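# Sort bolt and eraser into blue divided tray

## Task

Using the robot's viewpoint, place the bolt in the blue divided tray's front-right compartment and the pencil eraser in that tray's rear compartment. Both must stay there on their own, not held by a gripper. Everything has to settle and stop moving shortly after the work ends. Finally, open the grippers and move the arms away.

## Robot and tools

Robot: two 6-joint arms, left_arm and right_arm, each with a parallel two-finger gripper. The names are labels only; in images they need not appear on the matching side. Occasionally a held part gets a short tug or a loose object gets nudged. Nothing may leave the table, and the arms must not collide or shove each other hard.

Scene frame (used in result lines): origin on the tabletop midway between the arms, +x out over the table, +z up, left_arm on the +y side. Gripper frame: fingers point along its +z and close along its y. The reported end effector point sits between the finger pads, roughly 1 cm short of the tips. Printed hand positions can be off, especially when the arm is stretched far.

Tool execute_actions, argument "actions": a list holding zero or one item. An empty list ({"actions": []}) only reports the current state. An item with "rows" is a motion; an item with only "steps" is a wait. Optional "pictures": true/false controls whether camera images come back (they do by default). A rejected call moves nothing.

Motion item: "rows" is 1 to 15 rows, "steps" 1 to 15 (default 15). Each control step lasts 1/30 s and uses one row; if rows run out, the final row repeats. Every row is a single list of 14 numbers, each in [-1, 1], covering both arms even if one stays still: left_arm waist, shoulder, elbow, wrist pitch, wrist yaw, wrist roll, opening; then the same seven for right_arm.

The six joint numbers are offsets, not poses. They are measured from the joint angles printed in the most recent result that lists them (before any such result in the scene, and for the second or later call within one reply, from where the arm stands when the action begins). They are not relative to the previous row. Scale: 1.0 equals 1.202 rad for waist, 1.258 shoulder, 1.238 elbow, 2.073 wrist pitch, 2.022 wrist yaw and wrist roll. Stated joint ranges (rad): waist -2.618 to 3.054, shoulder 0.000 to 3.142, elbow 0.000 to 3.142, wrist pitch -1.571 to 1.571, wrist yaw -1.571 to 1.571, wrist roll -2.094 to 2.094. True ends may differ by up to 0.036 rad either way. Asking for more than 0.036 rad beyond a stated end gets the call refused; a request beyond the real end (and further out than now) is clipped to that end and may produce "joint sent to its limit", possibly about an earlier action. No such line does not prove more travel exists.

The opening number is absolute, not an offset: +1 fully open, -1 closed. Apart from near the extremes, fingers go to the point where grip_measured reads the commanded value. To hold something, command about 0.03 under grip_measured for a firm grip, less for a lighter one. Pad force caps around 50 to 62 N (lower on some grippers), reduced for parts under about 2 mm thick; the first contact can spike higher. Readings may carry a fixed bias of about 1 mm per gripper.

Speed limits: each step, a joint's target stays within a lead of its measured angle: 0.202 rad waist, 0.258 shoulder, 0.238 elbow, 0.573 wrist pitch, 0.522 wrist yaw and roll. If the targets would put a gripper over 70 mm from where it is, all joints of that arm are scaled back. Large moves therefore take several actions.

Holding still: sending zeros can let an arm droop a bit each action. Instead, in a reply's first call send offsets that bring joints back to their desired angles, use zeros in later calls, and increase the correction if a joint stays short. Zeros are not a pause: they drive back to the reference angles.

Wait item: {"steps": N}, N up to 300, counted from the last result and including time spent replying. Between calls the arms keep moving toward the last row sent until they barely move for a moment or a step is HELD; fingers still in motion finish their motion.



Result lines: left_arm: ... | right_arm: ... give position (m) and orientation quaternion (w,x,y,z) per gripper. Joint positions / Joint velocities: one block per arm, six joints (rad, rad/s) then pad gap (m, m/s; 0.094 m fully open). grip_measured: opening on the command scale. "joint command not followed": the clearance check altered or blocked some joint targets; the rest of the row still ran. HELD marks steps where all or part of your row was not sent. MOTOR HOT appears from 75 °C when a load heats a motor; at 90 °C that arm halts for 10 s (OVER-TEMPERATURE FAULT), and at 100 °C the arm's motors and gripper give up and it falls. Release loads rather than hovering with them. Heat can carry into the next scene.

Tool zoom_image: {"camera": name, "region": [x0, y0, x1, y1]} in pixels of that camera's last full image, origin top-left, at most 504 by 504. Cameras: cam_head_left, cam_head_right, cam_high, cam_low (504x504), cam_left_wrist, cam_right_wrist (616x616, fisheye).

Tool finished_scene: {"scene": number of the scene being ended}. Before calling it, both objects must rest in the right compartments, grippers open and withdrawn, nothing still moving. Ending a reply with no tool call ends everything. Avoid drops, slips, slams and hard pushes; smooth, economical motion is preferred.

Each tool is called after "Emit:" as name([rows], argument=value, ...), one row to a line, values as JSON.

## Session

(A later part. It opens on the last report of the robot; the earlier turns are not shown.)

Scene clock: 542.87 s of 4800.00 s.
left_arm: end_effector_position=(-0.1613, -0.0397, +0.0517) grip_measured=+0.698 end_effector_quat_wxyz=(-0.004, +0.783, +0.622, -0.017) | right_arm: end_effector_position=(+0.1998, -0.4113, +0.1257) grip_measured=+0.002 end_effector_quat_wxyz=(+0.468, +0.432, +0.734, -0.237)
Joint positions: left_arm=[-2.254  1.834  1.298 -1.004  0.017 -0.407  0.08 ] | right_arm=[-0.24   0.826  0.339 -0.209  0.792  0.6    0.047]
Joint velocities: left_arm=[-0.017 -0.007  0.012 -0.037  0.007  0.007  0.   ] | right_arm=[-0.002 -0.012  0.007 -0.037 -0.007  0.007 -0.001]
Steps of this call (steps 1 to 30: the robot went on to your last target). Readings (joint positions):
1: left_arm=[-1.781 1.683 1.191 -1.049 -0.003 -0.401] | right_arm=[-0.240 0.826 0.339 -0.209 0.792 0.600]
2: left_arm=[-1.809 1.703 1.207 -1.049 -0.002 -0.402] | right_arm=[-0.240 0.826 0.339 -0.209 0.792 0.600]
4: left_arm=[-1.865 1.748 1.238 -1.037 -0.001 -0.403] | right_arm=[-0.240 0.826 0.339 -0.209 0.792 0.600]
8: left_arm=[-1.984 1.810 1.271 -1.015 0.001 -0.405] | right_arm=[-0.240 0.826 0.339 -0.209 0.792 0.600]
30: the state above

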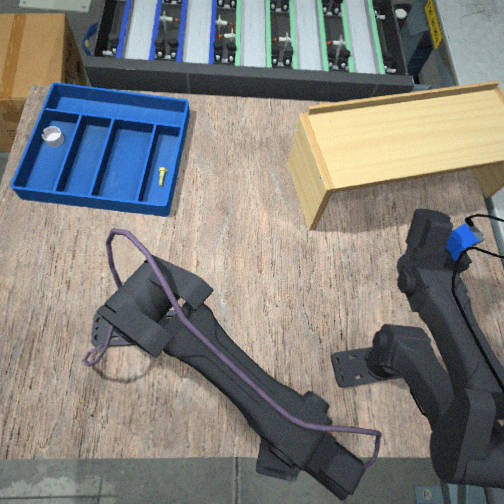

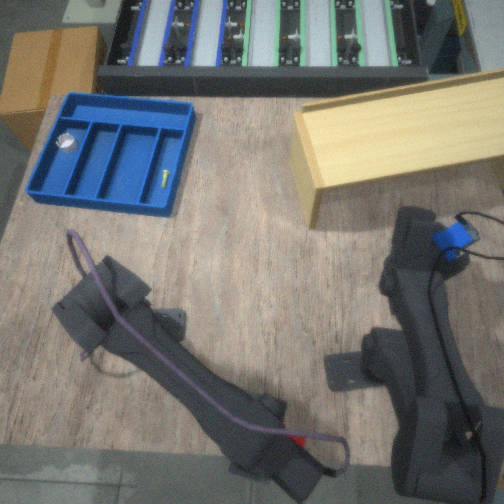

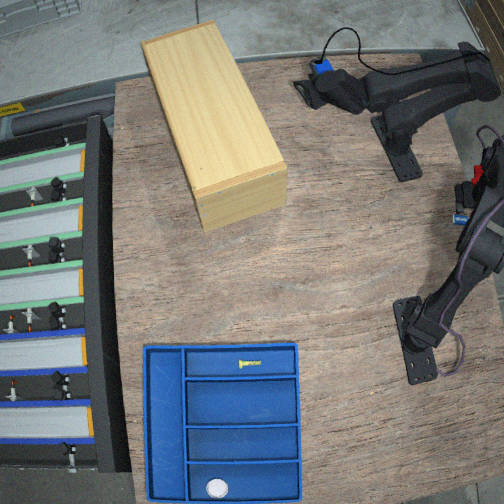

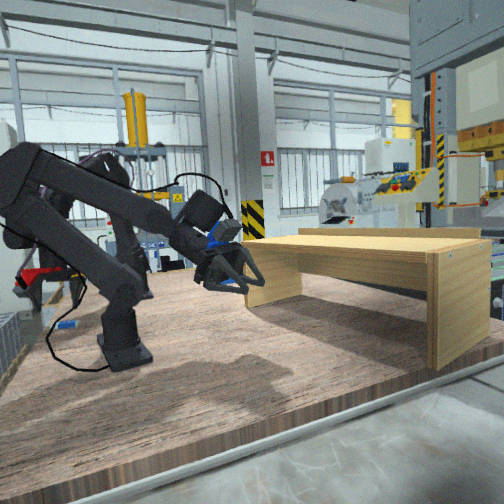

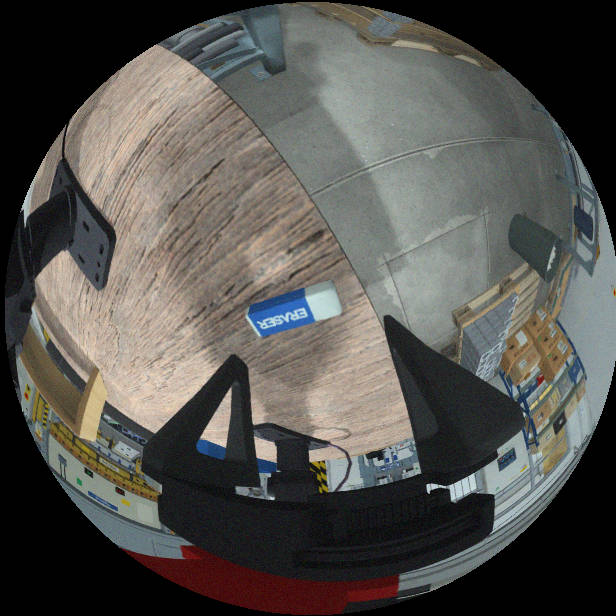

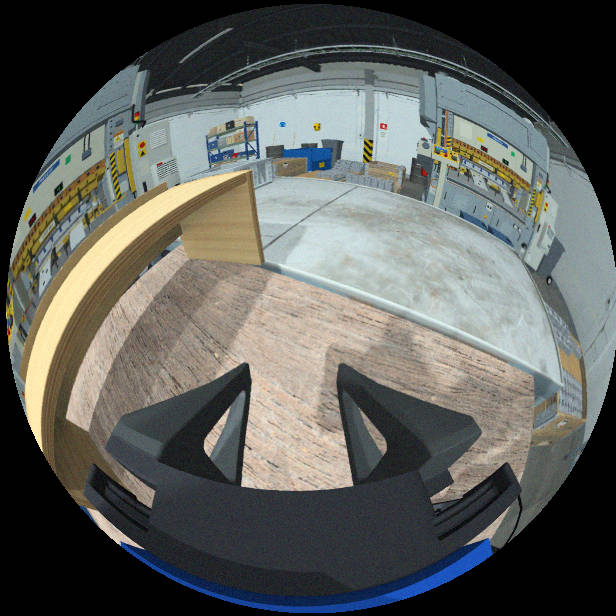

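Emit:
execute_actions(actions=[])

Emit:
zoom_image(camera="cam_left_wrist", region=[200, 240, 420, 400])

Scene clock: 546.37 s of 4800.00 s.
left_arm: end_effector_position=(-0.1613, -0.0397, +0.0517) grip_measured=+0.698 end_effector_quat_wxyz=(-0.004, +0.783, +0.622, -0.017) | right_arm: end_effector_position=(+0.1998, -0.4113, +0.1257) grip_measured=+0.002 end_effector_quat_wxyz=(+0.468, +0.432, +0.734, -0.237)
Joint positions: left_arm=[-2.254  1.834  1.298 -1.004  0.017 -0.407  0.08 ] | right_arm=[-0.24   0.826  0.339 -0.209  0.792  0.6    0.047]
Joint velocities: left_arm=[ 0.007  0.002  0.012 -0.022  0.051  0.007 -0.001] | right_arm=[-0.012 -0.012 -0.017 -0.007 -0.022 -0.022  0.   ]
Steps of this call (steps 1 to 15: the robot went on to your last target; steps 16 to 90: nothing new was sent; then 0.50 s passed at rest). Readings (joint positions):
1: left_arm=[-2.254 1.834 1.298 -1.004 0.017 -0.407] | right_arm=[-0.240 0.826 0.339 -0.209 0.792 0.600]
2: left_arm=[-2.254 1.834 1.298 -1.004 0.017 -0.407] | right_arm=[-0.240 0.826 0.339 -0.209 0.792 0.600]
4: left_arm=[-2.254 1.834 1.298 -1.004 0.017 -0.407] | right_arm=[-0.240 0.826 0.339 -0.209 0.792 0.600]
8: left_arm=[-2.254 1.834 1.298 -1.004 0.017 -0.407] | right_arm=[-0.240 0.826 0.339 -0.209 0.792 0.600]
90: the state above
All arms were judged still, so your last target was given up. Only a new action makes them travel on or press farther. Fingers that are still opening or closing keep moving.

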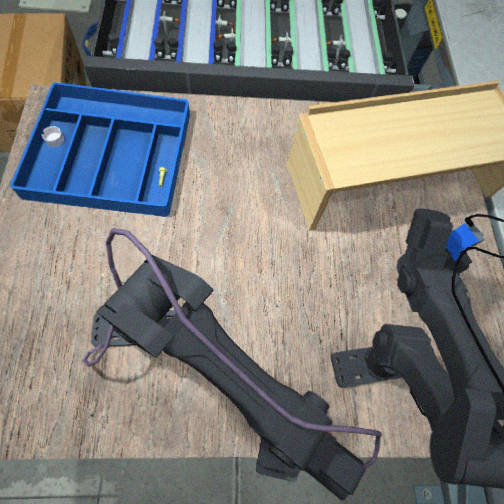

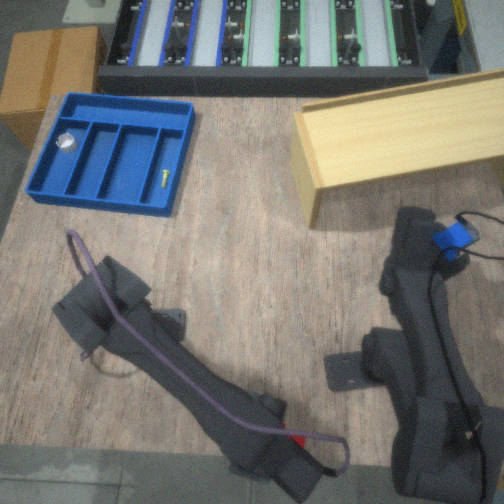

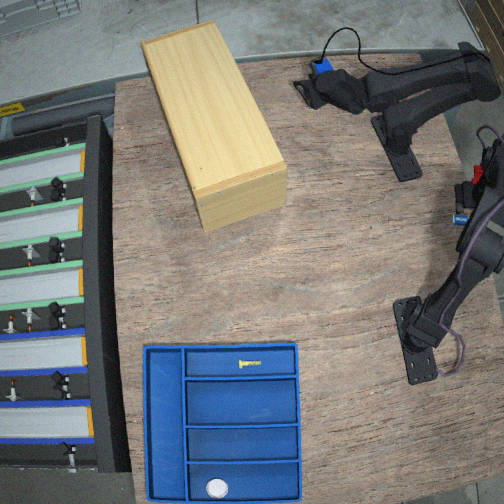

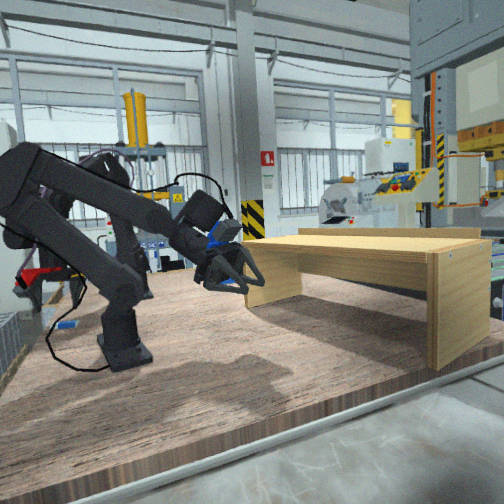

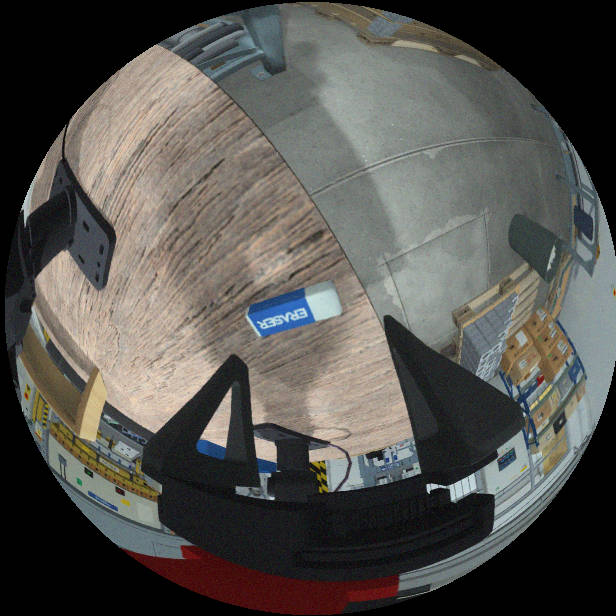

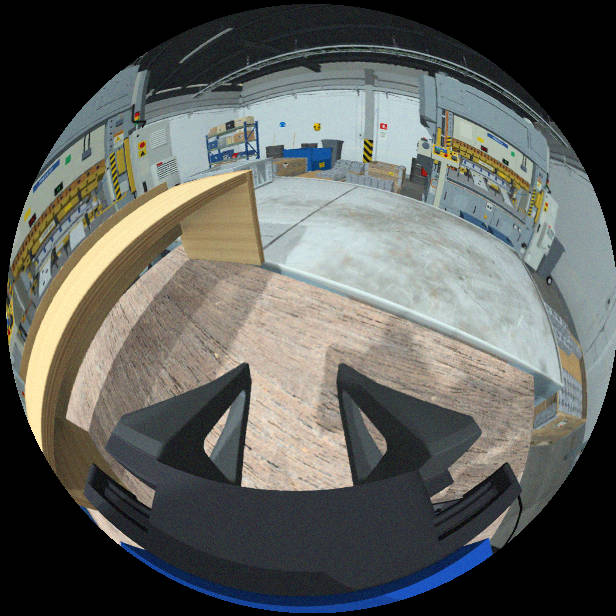

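Region (200, 240, 420, 400) of cam_left_wrist's 616x616 image, scaled by 2.291, with more detail than that image has; it fills the top 367 rows of this view, and the rest is white.

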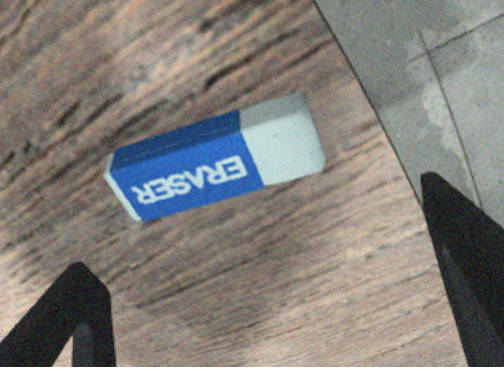

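Emit:
execute_actions([
  {"rows": [[0.003,0.0019,-0.0023,0.009,0,0.003,0.7,0,0,0.005,0,0,0,0],[0.006,0.0051,-0.0061,0.014,0,0.006,0.7,0,0,0.005,0,0,0,0],[0.009,0.0095,-0.0115,0.019,0,0.009,0.7,0,0,0.005,0,0,0,0],[0.012,0.0146,-0.0176,0.025,0,0.012,0.7,0,0,0.005,0,0,0,0],[0.014,0.0203,-0.0244,0.030,0,0.014,0.7,0,0,0.005,0,0,0,0],[0.0158,0.026,-0.0313,0.036,0,0.014,0.7,0,0,0.005,0,0,0,0],[0.0158,0.0318,-0.0382,0.041,0,0.014,0.7,0,0,0.005,0,0,0,0],[0.0158,0.0375,-0.0451,0.047,0,0.014,0.7,0,0,0.005,0,0,0,0],[0.0158,0.0432,-0.052,0.0515,0,0.014,0.7,0,0,0.005,0,0,0,0],[0.0158,0.0489,-0.0588,0.055,0,0.014,0.7,0,0,0.005,0,0,0,0],[0.0158,0.054,-0.0649,0.058,0,0.014,0.7,0,0,0.005,0,0,0,0],[0.0158,0.0578,-0.0695,0.06,0,0.014,0.7,0,0,0.005,0,0,0,0],[0.0158,0.061,-0.0733,0.0606,0,0.014,0.7,0,0,0.005,0,0,0,0],[0.0158,0.0629,-0.0756,0.0606,0,0.014,0.7,0,0,0.005,0,0,0,0],[0.0158,0.0635,-0.0764,0.0606,0,0.014,0.7,0,0,0.005,0,0,0,0]], "steps": 15},
], pictures=false)

Emit:
execute_actions([
  {"steps": 24},
])

Scene clock: 635.60 s of 4800.00 s.
left_arm: end_effector_position=(-0.1548, -0.0368, +0.0124) grip_measured=+0.698 end_effector_quat_wxyz=(-0.010, +0.786, +0.619, +0.003) | right_arm: end_effector_position=(+0.1998, -0.4113, +0.1257) grip_measured=+0.002 end_effector_quat_wxyz=(+0.468, +0.432, +0.734, -0.237)
Joint positions: left_arm=[-2.244  1.903  1.223 -0.903  0.017 -0.387  0.08 ] | right_arm=[-0.24   0.826  0.339 -0.209  0.792  0.6    0.047]
Joint velocities: left_arm=[-0.002  0.154 -0.164  0.095  0.051 -0.066  0.   ] | right_arm=[-0.002 -0.007 -0.022 -0.066  0.007  0.022  0.   ]
Steps of this call (steps 1 to 90: nothing new was sent; then 85.73 s passed at rest; steps 91 to 105: all 15 steps of this action). Readings (joint positions):
91: left_arm=[-2.254 1.834 1.298 -1.003 0.017 -0.407] | right_arm=[-0.240 0.826 0.339 -0.209 0.792 0.600]
92: left_arm=[-2.254 1.834 1.298 -1.001 0.017 -0.407] | right_arm=[-0.240 0.826 0.339 -0.209 0.792 0.600]
94: left_arm=[-2.254 1.834 1.298 -0.991 0.017 -0.402] | right_arm=[-0.240 0.826 0.339 -0.209 0.792 0.600]
98: left_arm=[-2.247 1.845 1.282 -0.951 0.017 -0.393] | right_arm=[-0.240 0.826 0.339 -0.209 0.792 0.600]
105: the state above

Scene clock: 636.40 s of 4800.00 s.
left_arm: end_effector_position=(-0.1550, -0.0371, +0.0088) grip_measured=+0.698 end_effector_quat_wxyz=(-0.010, +0.786, +0.618, +0.003) | right_arm: end_effector_position=(+0.1998, -0.4113, +0.1257) grip_measured=+0.002 end_effector_quat_wxyz=(+0.468, +0.432, +0.734, -0.237)
Joint positions: left_arm=[-2.244  1.909  1.215 -0.888  0.017 -0.386  0.08 ] | right_arm=[-0.24   0.826  0.339 -0.209  0.792  0.6    0.047]
Joint velocities: left_arm=[-0.012 -0.007  0.002  0.007 -0.037  0.037 -0.001] | right_arm=[-0.012  0.002 -0.012 -0.066 -0.022 -0.022 -0.001]
Steps of this call (steps 1 to 24: the robot went on to your last target). Readings (joint positions):
1: left_arm=[-2.244 1.907 1.218 -0.902 0.017 -0.387] | right_arm=[-0.240 0.826 0.339 -0.209 0.792 0.600]
2: left_arm=[-2.244 1.909 1.216 -0.901 0.017 -0.387] | right_arm=[-0.240 0.826 0.339 -0.209 0.792 0.600]
4: left_arm=[-2.244 1.909 1.215 -0.900 0.017 -0.386] | right_arm=[-0.240 0.826 0.339 -0.209 0.792 0.600]
8: left_arm=[-2.244 1.909 1.215 -0.892 0.017 -0.386] | right_arm=[-0.240 0.826 0.339 -0.209 0.792 0.600]
24: the state above

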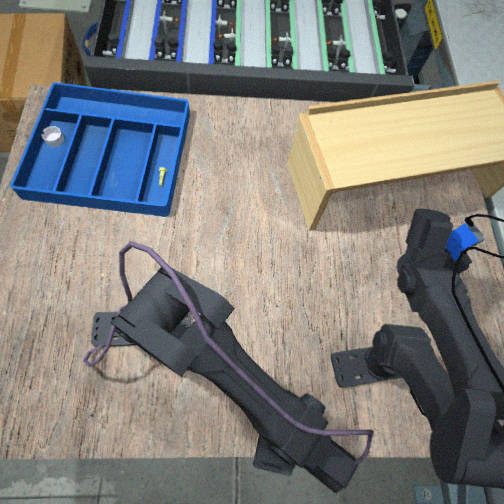

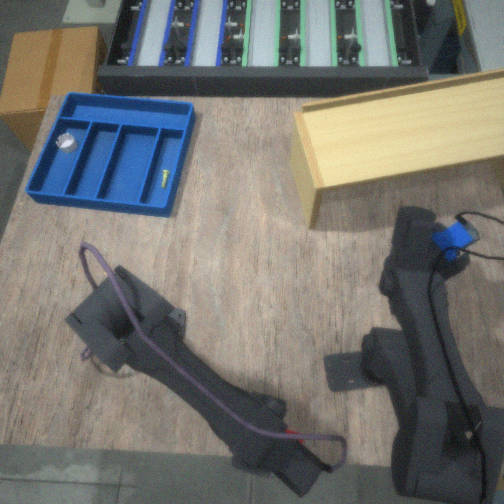

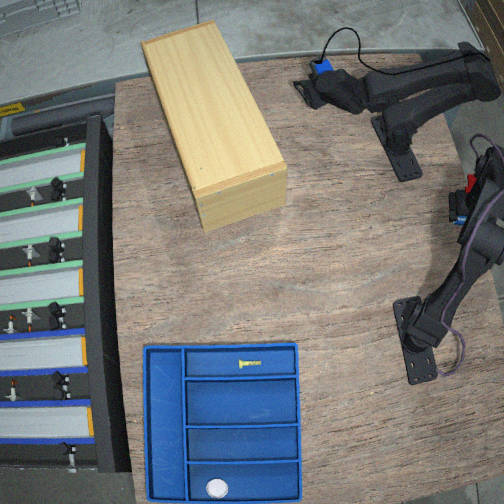

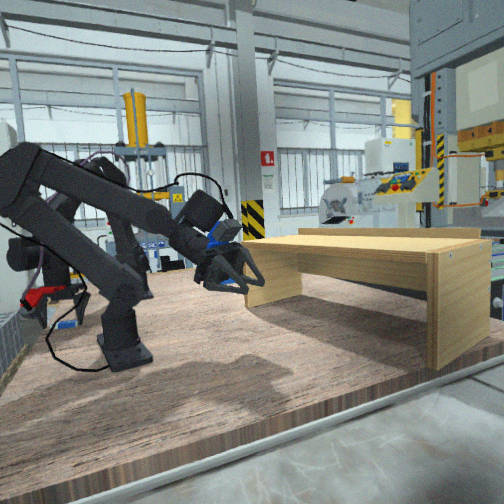

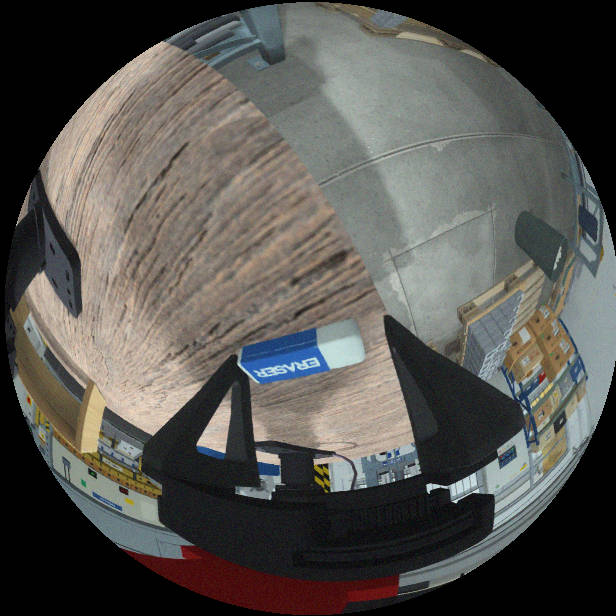

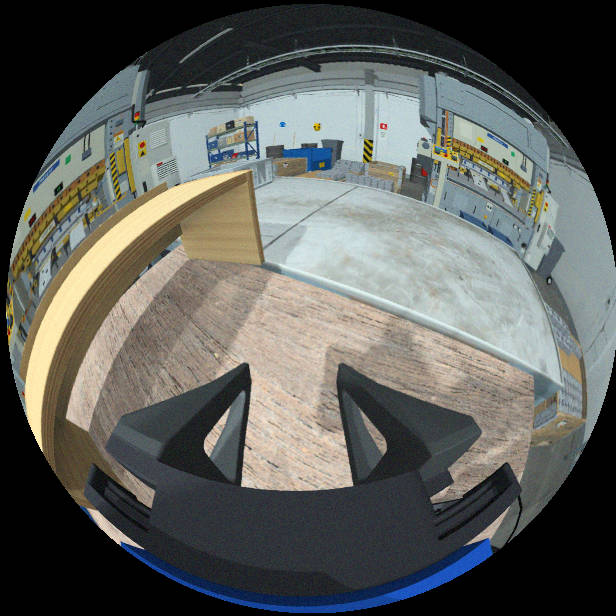

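Emit:
zoom_image(camera="cam_left_wrist", region=[200, 280, 420, 440])

Emit:
zoom_image(camera="cam_low", region=[10, 270, 110, 345])

Region (200, 280, 420, 440) of cam_left_wrist's 616x616 image, scaled by 2.291, with more detail than that image has; it fills the top 367 rows of this view, and the rest is white.

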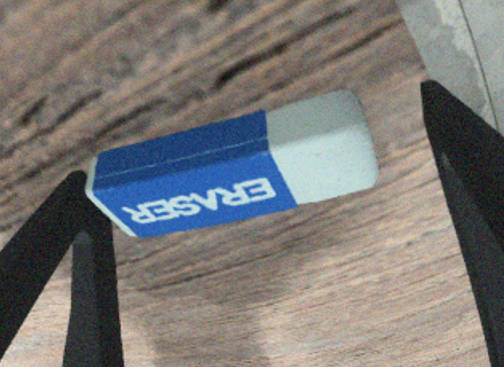

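Region (10, 270, 110, 345) of cam_low's 504x504 image, scaled by 5.040, with more detail than that image has; it fills the top 378 rows of this view, and the rest is white.

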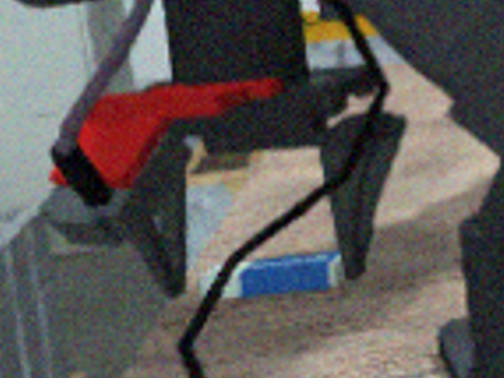

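Emit:
execute_actions([
  {"rows": [[0,0,0,0,0,0,0.62,0,0,0.005,0,0,0,0],[0,0,0,0,0,0,0.54,0,0,0.005,0,0,0,0],[0,0,0,0,0,0,0.47,0,0,0.005,0,0,0,0],[0,0,0,0,0,0,0.41,0,0,0.005,0,0,0,0],[0,0,0,0,0,0,0.36,0,0,0.005,0,0,0,0],[0,0,0,0,0,0,0.32,0,0,0.005,0,0,0,0],[0,0,0,0,0,0,0.29,0,0,0.005,0,0,0,0],[0,0,0,0,0,0,0.27,0,0,0.005,0,0,0,0],[0,0,0,0,0,0,0.25,0,0,0.005,0,0,0,0]], "steps": 15},
], pictures=false)

Emit:
execute_actions([
  {"rows": [[0,-0.011,0,-0.008,0,0,0.25,0,0,0.005,0,0,0,0],[0,-0.030,0,-0.018,0,0,0.25,0,0,0.005,0,0,0,0],[0,-0.058,0,-0.031,0,0,0.25,0,0,0.005,0,0,0,0],[0.01,-0.091,0.003,-0.047,0,0,0.25,0,0,0.005,0,0,0,0],[0.03,-0.127,0.006,-0.064,0,0.02,0.25,0,0,0.005,0,0,0,0],[0.07,-0.163,0.008,-0.081,0,0.04,0.25,0,0,0.005,0,0,0,0],[0.12,-0.199,0.008,-0.097,0,0.065,0.25,0,0,0.005,0,0,0,0],[0.18,-0.230,0.008,-0.111,0,0.09,0.25,0,0,0.005,0,0,0,0],[0.24,-0.255,0.008,-0.121,0,0.115,0.25,0,0,0.005,0,0,0,0],[0.30,-0.271,0.008,-0.128,0,0.14,0.25,0,0,0.005,0,0,0,0],[0.36,-0.277,0.008,-0.13,0,0.165,0.25,0,0,0.005,0,0,0,0],[0.42,-0.277,0.008,-0.13,0,0.19,0.25,0,0,0.005,0,0,0,0],[0.48,-0.277,0.008,-0.13,0,0.215,0.25,0,0,0.005,0,0,0,0],[0.54,-0.277,0.008,-0.13,0,0.235,0.25,0,0,0.005,0,0,0,0],[1.0,-0.277,0.008,-0.13,0,0.25,0.25,0,0,0.005,0,0,0,0]], "steps": 15},
], pictures=false)

Emit:
execute_actions([
  {"steps": 20},
], pictures=false)

Emit:
execute_actions([
  {"rows": [[0.8,-0.005,0.01,0,0,0,0.25,0,0,0.005,0,0,0,0]], "steps": 15},
], pictures=false)

Emit:
execute_actions([
  {"steps": 25},
])

Scene clock: 705.80 s of 4800.00 s.
left_arm: end_effector_position=(-0.1550, -0.0371, +0.0088) grip_measured=+0.294 end_effector_quat_wxyz=(-0.010, +0.786, +0.618, +0.003) | right_arm: end_effector_position=(+0.1998, -0.4113, +0.1257) grip_measured=+0.002 end_effector_quat_wxyz=(+0.468, +0.432, +0.734, -0.237)
Joint positions: left_arm=[-2.244  1.909  1.215 -0.888  0.017 -0.386  0.061] | right_arm=[-0.24   0.826  0.339 -0.209  0.792  0.6    0.047]
Joint velocities: left_arm=[-0.012 -0.002  0.002 -0.095  0.051 -0.037 -0.   ] | right_arm=[-0.022 -0.027 -0.017 -0.051  0.022 -0.037 -0.001]
Steps of this call (steps 1 to 15: the robot went on to your last target; steps 16 to 90: nothing new was sent; then 65.90 s passed at rest; steps 91 to 105: all 15 steps of this action). Readings (joint positions):
91: left_arm=[-2.244 1.909 1.215 -0.888 0.017 -0.386] | right_arm=[-0.240 0.826 0.339 -0.209 0.792 0.600]
92: left_arm=[-2.244 1.909 1.215 -0.888 0.017 -0.386] | right_arm=[-0.240 0.826 0.339 -0.209 0.792 0.600]
94: left_arm=[-2.244 1.909 1.215 -0.888 0.017 -0.386] | right_arm=[-0.240 0.826 0.339 -0.209 0.792 0.600]
98: left_arm=[-2.244 1.909 1.215 -0.888 0.017 -0.386] | right_arm=[-0.240 0.826 0.339 -0.209 0.792 0.600]
105: the state above

Scene clock: 706.30 s of 4800.00 s.
left_arm: end_effector_position=(+0.0158, -0.0733, +0.1134) grip_measured=+0.294 end_effector_quat_wxyz=(+0.041, +0.710, +0.700, -0.065) | right_arm: end_effector_position=(+0.1998, -0.4113, +0.1257) grip_measured=+0.002 end_effector_quat_wxyz=(+0.468, +0.432, +0.734, -0.237)
Joint positions: left_arm=[-1.689  1.556  1.222 -1.084  0.024 -0.057  0.061] | right_arm=[-0.24   0.826  0.339 -0.209  0.792  0.6    0.047]
Joint velocities: left_arm=[ 2.049 -0.012 -0.012 -0.183 -0.066  1.179  0.   ] | right_arm=[-0.012  0.002  0.002 -0.037 -0.007  0.007 -0.001]
Steps of this call (steps 1 to 15: all 15 steps of this action). Readings (joint positions):
1: left_arm=[-2.244 1.909 1.215 -0.888 0.017 -0.386] | right_arm=[-0.240 0.826 0.339 -0.209 0.792 0.600]
2: left_arm=[-2.244 1.907 1.215 -0.890 0.017 -0.386] | right_arm=[-0.240 0.826 0.339 -0.209 0.792 0.600]
4: left_arm=[-2.244 1.884 1.215 -0.910 0.017 -0.386] | right_arm=[-0.240 0.826 0.339 -0.209 0.792 0.600]
8: left_arm=[-2.171 1.730 1.215 -0.991 0.031 -0.324] | right_arm=[-0.240 0.826 0.339 -0.209 0.792 0.600]
15: the state above

Scene clock: 706.97 s of 4800.00 s.
left_arm: end_effector_position=(+0.2008, -0.0113, +0.1106) grip_measured=+0.295 end_effector_quat_wxyz=(+0.040, +0.521, +0.853, -0.022) | right_arm: end_effector_position=(+0.1998, -0.4113, +0.1257) grip_measured=+0.002 end_effector_quat_wxyz=(+0.468, +0.432, +0.734, -0.237)
Joint positions: left_arm=[-1.034  1.56   1.222 -1.143  0.006  0.111  0.061] | right_arm=[-0.24   0.826  0.339 -0.209  0.792  0.6    0.047]
Joint velocities: left_arm=[ 0.007  0.022 -0.002 -0.037  0.11   0.022 -0.001] | right_arm=[-0.002 -0.017 -0.012  0.095 -0.066 -0.081  0.001]
Steps of this call (steps 1 to 20: the robot went on to your last target). Readings (joint positions):
1: left_arm=[-1.615 1.558 1.222 -1.090 0.023 -0.023] | right_arm=[-0.240 0.826 0.339 -0.209 0.792 0.600]
2: left_arm=[-1.540 1.559 1.222 -1.096 0.021 0.005] | right_arm=[-0.240 0.826 0.339 -0.209 0.792 0.600]
4: left_arm=[-1.392 1.560 1.222 -1.103 0.019 0.044] | right_arm=[-0.240 0.826 0.339 -0.209 0.792 0.600]
8: left_arm=[-1.104 1.560 1.222 -1.110 0.013 0.084] | right_arm=[-0.240 0.826 0.339 -0.209 0.792 0.600]
20: the state above

Scene clock: 707.47 s of 4800.00 s.
left_arm: end_effector_position=(+0.3362, +0.2264, +0.1112) grip_measured=+0.295 end_effector_quat_wxyz=(+0.056, +0.067, +0.996, +0.007) | right_arm: end_effector_position=(+0.1998, -0.4113, +0.1257) grip_measured=+0.002 end_effector_quat_wxyz=(+0.468, +0.432, +0.734, -0.237)
Joint positions: left_arm=[-0.072  1.56   1.222 -1.121 -0.008  0.112  0.061] | right_arm=[-0.24   0.826  0.339 -0.209  0.792  0.6    0.047]
Joint velocities: left_arm=[ 0.794  0.002  0.002 -0.037 -0.154  0.007  0.   ] | right_arm=[ 0.007  0.007  0.002  0.081 -0.007  0.007 -0.   ]
Steps of this call (steps 1 to 15: all 15 steps of this action). Readings (joint positions):
1: left_arm=[-1.012 1.560 1.222 -1.143 0.019 0.112] | right_arm=[-0.240 0.826 0.339 -0.209 0.792 0.600]
2: left_arm=[-0.964 1.560 1.222 -1.142 0.029 0.112] | right_arm=[-0.240 0.826 0.339 -0.209 0.792 0.600]
4: left_arm=[-0.826 1.560 1.222 -1.136 0.026 0.112] | right_arm=[-0.240 0.826 0.339 -0.209 0.792 0.600]
8: left_arm=[-0.531 1.560 1.222 -1.125 0.016 0.112] | right_arm=[-0.240 0.826 0.339 -0.209 0.792 0.600]
15: the state above

Scene clock: 708.30 s of 4800.00 s.
left_arm: end_effector_position=(+0.3338, +0.2279, +0.1109) grip_measured=+0.295 end_effector_quat_wxyz=(+0.051, +0.064, +0.997, +0.005) | right_arm: end_effector_position=(+0.1998, -0.4113, +0.1257) grip_measured=+0.002 end_effector_quat_wxyz=(+0.468, +0.432, +0.734, -0.237)
Joint positions: left_arm=[-0.064  1.56   1.222 -1.13  -0.004  0.112  0.061] | right_arm=[-0.24   0.826  0.339 -0.209  0.792  0.6    0.047]
Joint velocities: left_arm=[-0.007 -0.002  0.007 -0.007  0.051 -0.007 -0.   ] | right_arm=[-0.012 -0.017 -0.017 -0.051  0.007 -0.051 -0.001]
Steps of this call (steps 1 to 15: the robot went on to your last target; steps 16 to 25: nothing new was sent). Readings (joint positions):
1: left_arm=[-0.055 1.560 1.222 -1.122 -0.014 0.112] | right_arm=[-0.240 0.826 0.339 -0.209 0.792 0.600]
2: left_arm=[-0.052 1.560 1.222 -1.123 -0.015 0.112] | right_arm=[-0.240 0.826 0.339 -0.209 0.792 0.600]
4: left_arm=[-0.059 1.560 1.222 -1.126 -0.011 0.112] | right_arm=[-0.240 0.826 0.339 -0.209 0.792 0.600]
8: left_arm=[-0.064 1.560 1.222 -1.129 -0.006 0.112] | right_arm=[-0.240 0.826 0.339 -0.209 0.792 0.600]
25: the state above
All arms were judged still, so your last target was given up. Only a new action makes them travel on or press farther. Fingers that are still opening or closing keep moving.

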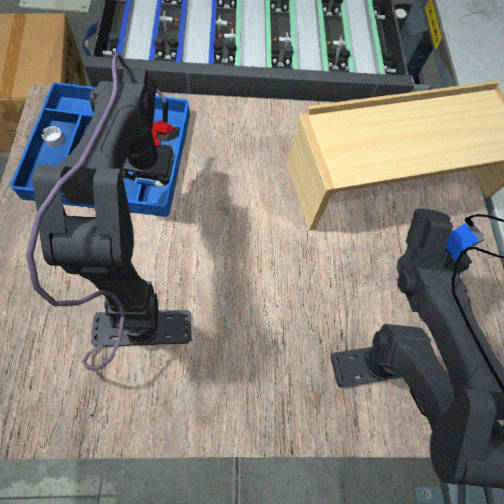

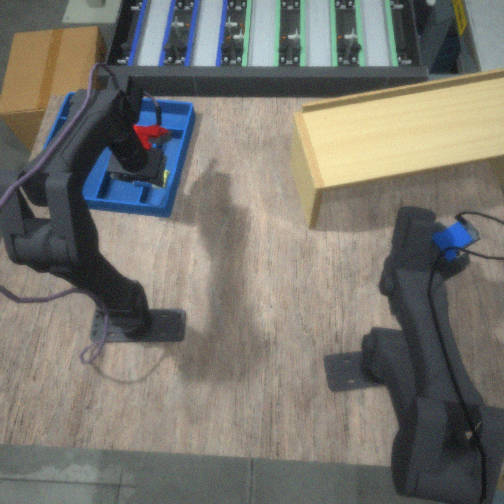

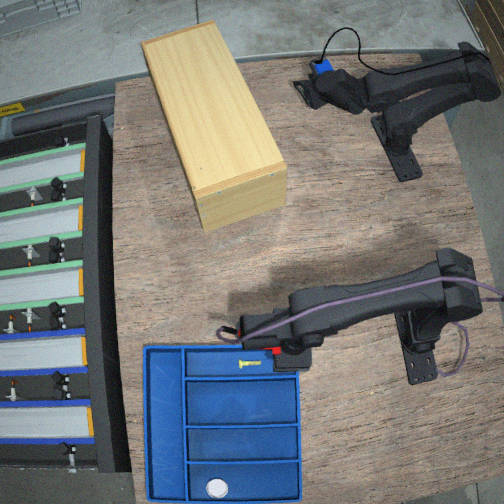

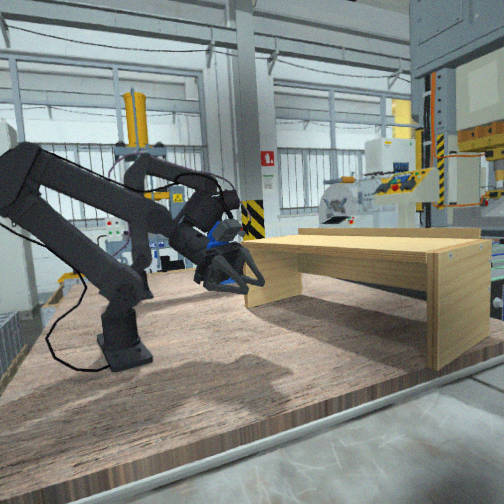

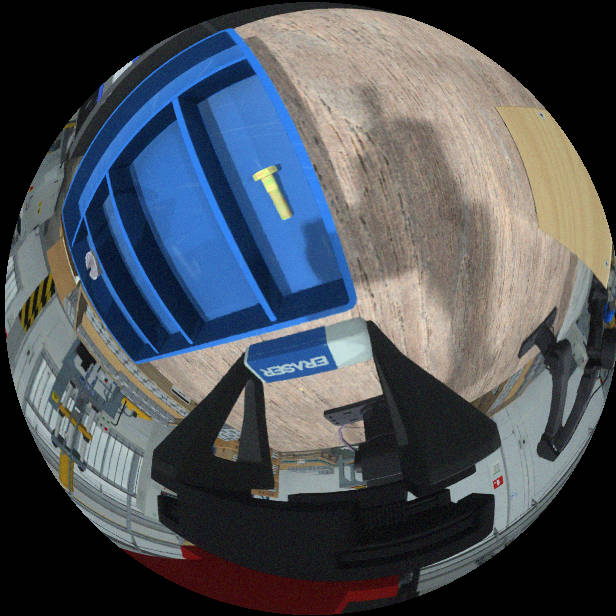

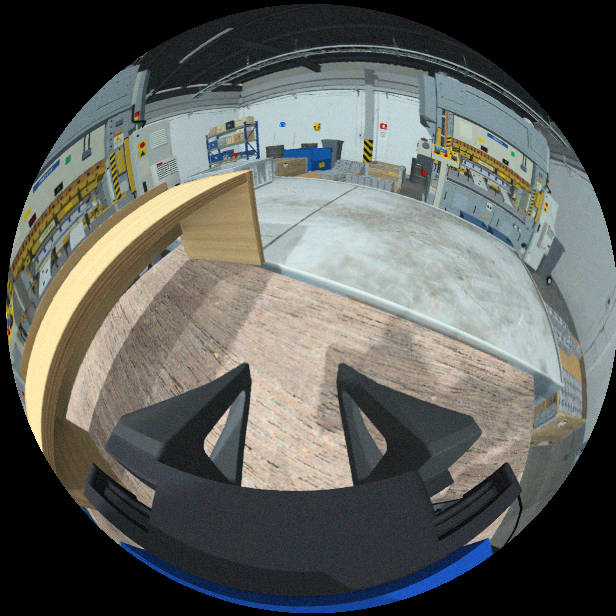

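Emit:
execute_actions([
  {"rows": [[0.004,0,0.035,0.002,0,0,0.25,0,0,0.005,0,0,0,0],[0.009,0,0.085,0.004,0,0,0.25,0,0,0.005,0,0,0,0],[0.015,0.02,0.149,0.006,0,0,0.25,0,0,0.005,0,0,0,0],[0.021,0.06,0.213,0.008,0,0,0.25,0,0,0.005,0,0,0,0],[0.027,0.119,0.278,0.010,0,0,0.25,0,0,0.005,0,0,0,0],[0.033,0.178,0.342,0.012,0,0,0.25,0,0,0.005,0,0,0,0],[0.039,0.237,0.406,0.014,0,0,0.25,0,0,0.005,0,0,0,0],[0.043,0.296,0.470,0.016,0,0,0.25,0,0,0.005,0,0,0,0],[0.043,0.355,0.534,0.018,0,0,0.25,0,0,0.005,0,0,0,0],[0.043,0.414,0.599,0.020,0,0,0.25,0,0,0.005,0,0,0,0],[0.043,0.473,0.663,0.022,0,0,0.25,0,0,0.005,0,0,0,0],[0.043,0.532,0.727,0.024,0,0,0.25,0,0,0.005,0,0,0,0],[0.043,0.591,0.791,0.0255,0,0,0.25,0,0,0.005,0,0,0,0],[0.043,0.650,0.855,0.0266,0,0,0.25,0,0,0.005,0,0,0,0],[0.043,0.709,0.919,0.0266,0,0,0.25,0,0,0.005,0,0,0,0]], "steps": 15},
], pictures=false)

Emit:
execute_actions([
  {"steps": 36},
])

Scene clock: 756.23 s of 4800.00 s.
left_arm: end_effector_position=(+0.5895, +0.2496, +0.1337) grip_measured=+0.295 end_effector_quat_wxyz=(+0.217, +0.039, +0.975, +0.018) | right_arm: end_effector_position=(+0.1998, -0.4113, +0.1257) grip_measured=+0.002 end_effector_quat_wxyz=(+0.468, +0.432, +0.734, -0.237)
Joint positions: left_arm=[-0.018  2.298  2.228 -1.063 -0.004  0.112  0.061] | right_arm=[-0.24   0.826  0.339 -0.209  0.792  0.6    0.047]
Joint velocities: left_arm=[ 0.002  2.303  2.205  0.154  0.022 -0.037 -0.001] | right_arm=[ 0.002 -0.027  0.002 -0.007 -0.037 -0.066 -0.001]
Steps of this call (steps 1 to 90: nothing new was sent; then 44.43 s passed at rest; steps 91 to 105: all 15 steps of this action). Readings (joint positions):
91: left_arm=[-0.064 1.560 1.224 -1.131 -0.004 0.112] | right_arm=[-0.240 0.826 0.339 -0.209 0.792 0.600]
92: left_arm=[-0.064 1.561 1.237 -1.137 -0.004 0.112] | right_arm=[-0.240 0.826 0.339 -0.209 0.792 0.600]
94: left_arm=[-0.061 1.586 1.323 -1.165 -0.004 0.112] | right_arm=[-0.240 0.826 0.339 -0.209 0.792 0.600]
98: left_arm=[-0.036 1.770 1.664 -1.146 -0.004 0.112] | right_arm=[-0.240 0.826 0.339 -0.209 0.792 0.600]
105: the state above

Scene clock: 757.43 s of 4800.00 s.
left_arm: end_effector_position=(+0.6079, +0.2502, +0.0883) grip_measured=+0.295 end_effector_quat_wxyz=(+0.192, +0.039, +0.981, +0.016) | right_arm: end_effector_position=(+0.1998, -0.4113, +0.1257) grip_measured=+0.002 end_effector_quat_wxyz=(+0.468, +0.432, +0.734, -0.237)
Joint positions: left_arm=[-0.018  2.454  2.342 -1.072 -0.004  0.112  0.061] | right_arm=[-0.24   0.826  0.339 -0.209  0.792  0.6    0.047]
Joint velocities: left_arm=[-0.017 -0.007  0.022 -0.037 -0.037 -0.066  0.   ] | right_arm=[-0.012 -0.012  0.002 -0.007  0.022 -0.051 -0.001]
Steps of this call (steps 1 to 30: the robot went on to your last target; steps 31 to 36: nothing new was sent). Readings (joint positions):
1: left_arm=[-0.018 2.366 2.285 -1.047 -0.004 0.112] | right_arm=[-0.240 0.826 0.339 -0.209 0.792 0.600]
2: left_arm=[-0.018 2.416 2.310 -1.033 -0.004 0.112] | right_arm=[-0.240 0.826 0.339 -0.209 0.792 0.600]
4: left_arm=[-0.018 2.474 2.316 -1.039 -0.004 0.112] | right_arm=[-0.240 0.826 0.339 -0.209 0.792 0.600]
8: left_arm=[-0.018 2.495 2.316 -1.073 -0.004 0.112] | right_arm=[-0.240 0.826 0.339 -0.209 0.792 0.600]
36: the state above
All arms were judged still, so your last target was given up. Only a new action makes them travel on or press farther. Fingers that are still opening or closing keep moving.

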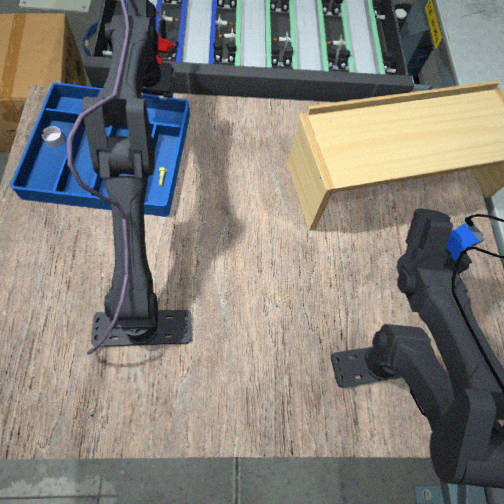

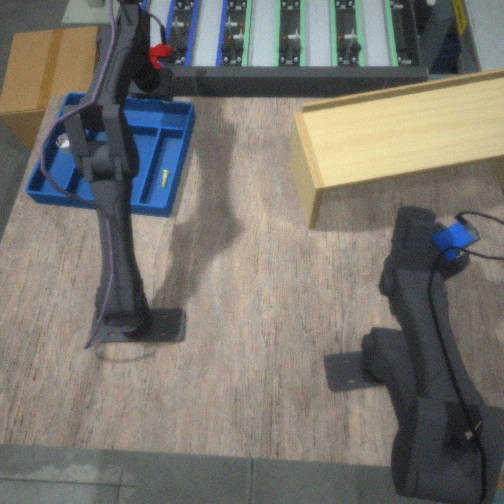

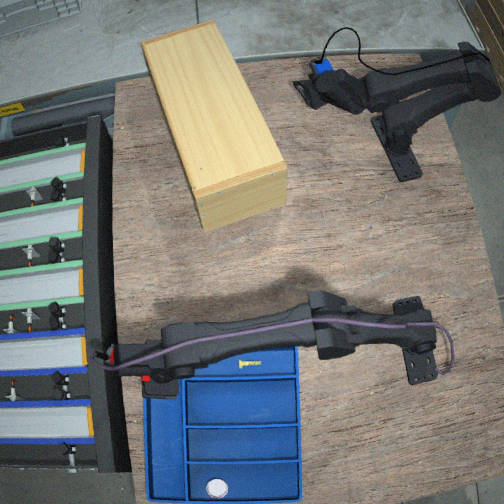

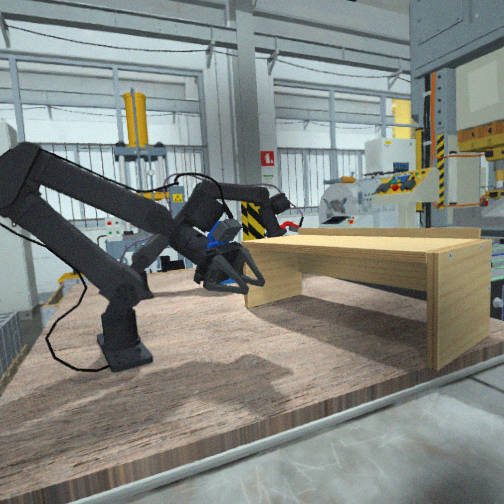

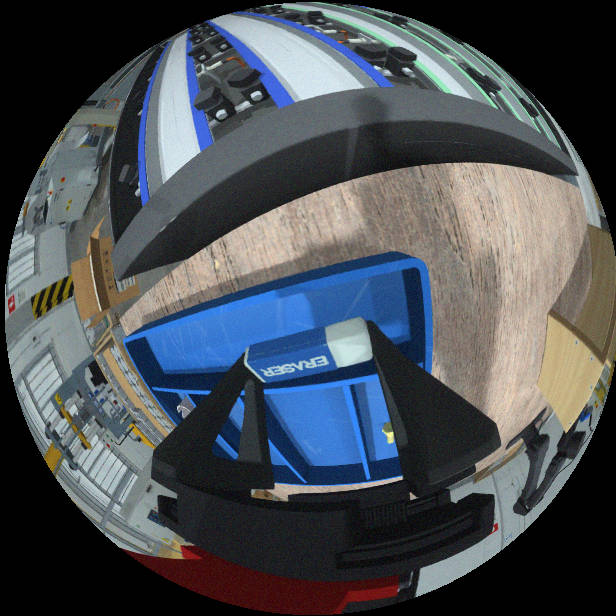

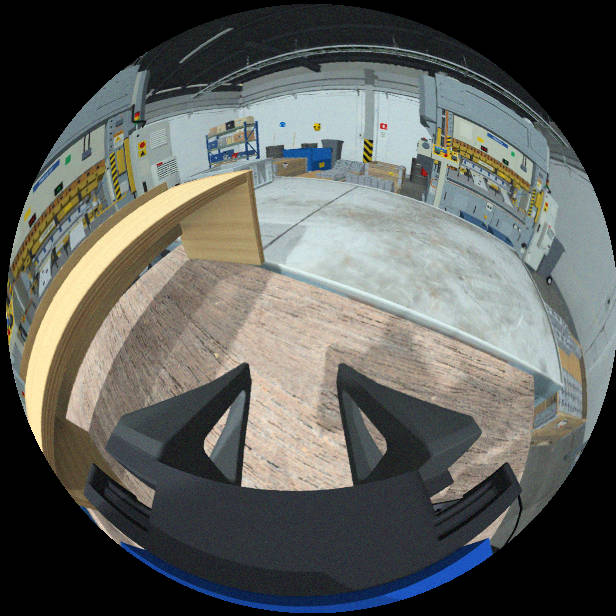

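Emit:
zoom_image(camera="cam_left_wrist", region=[180, 230, 450, 430])

Region (180, 230, 450, 430) of cam_left_wrist's 616x616 image, scaled by 1.867, with more detail than that image has; it fills the top 373 rows of this view, and the rest is white.

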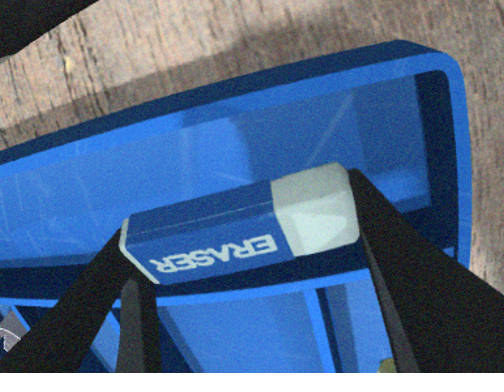

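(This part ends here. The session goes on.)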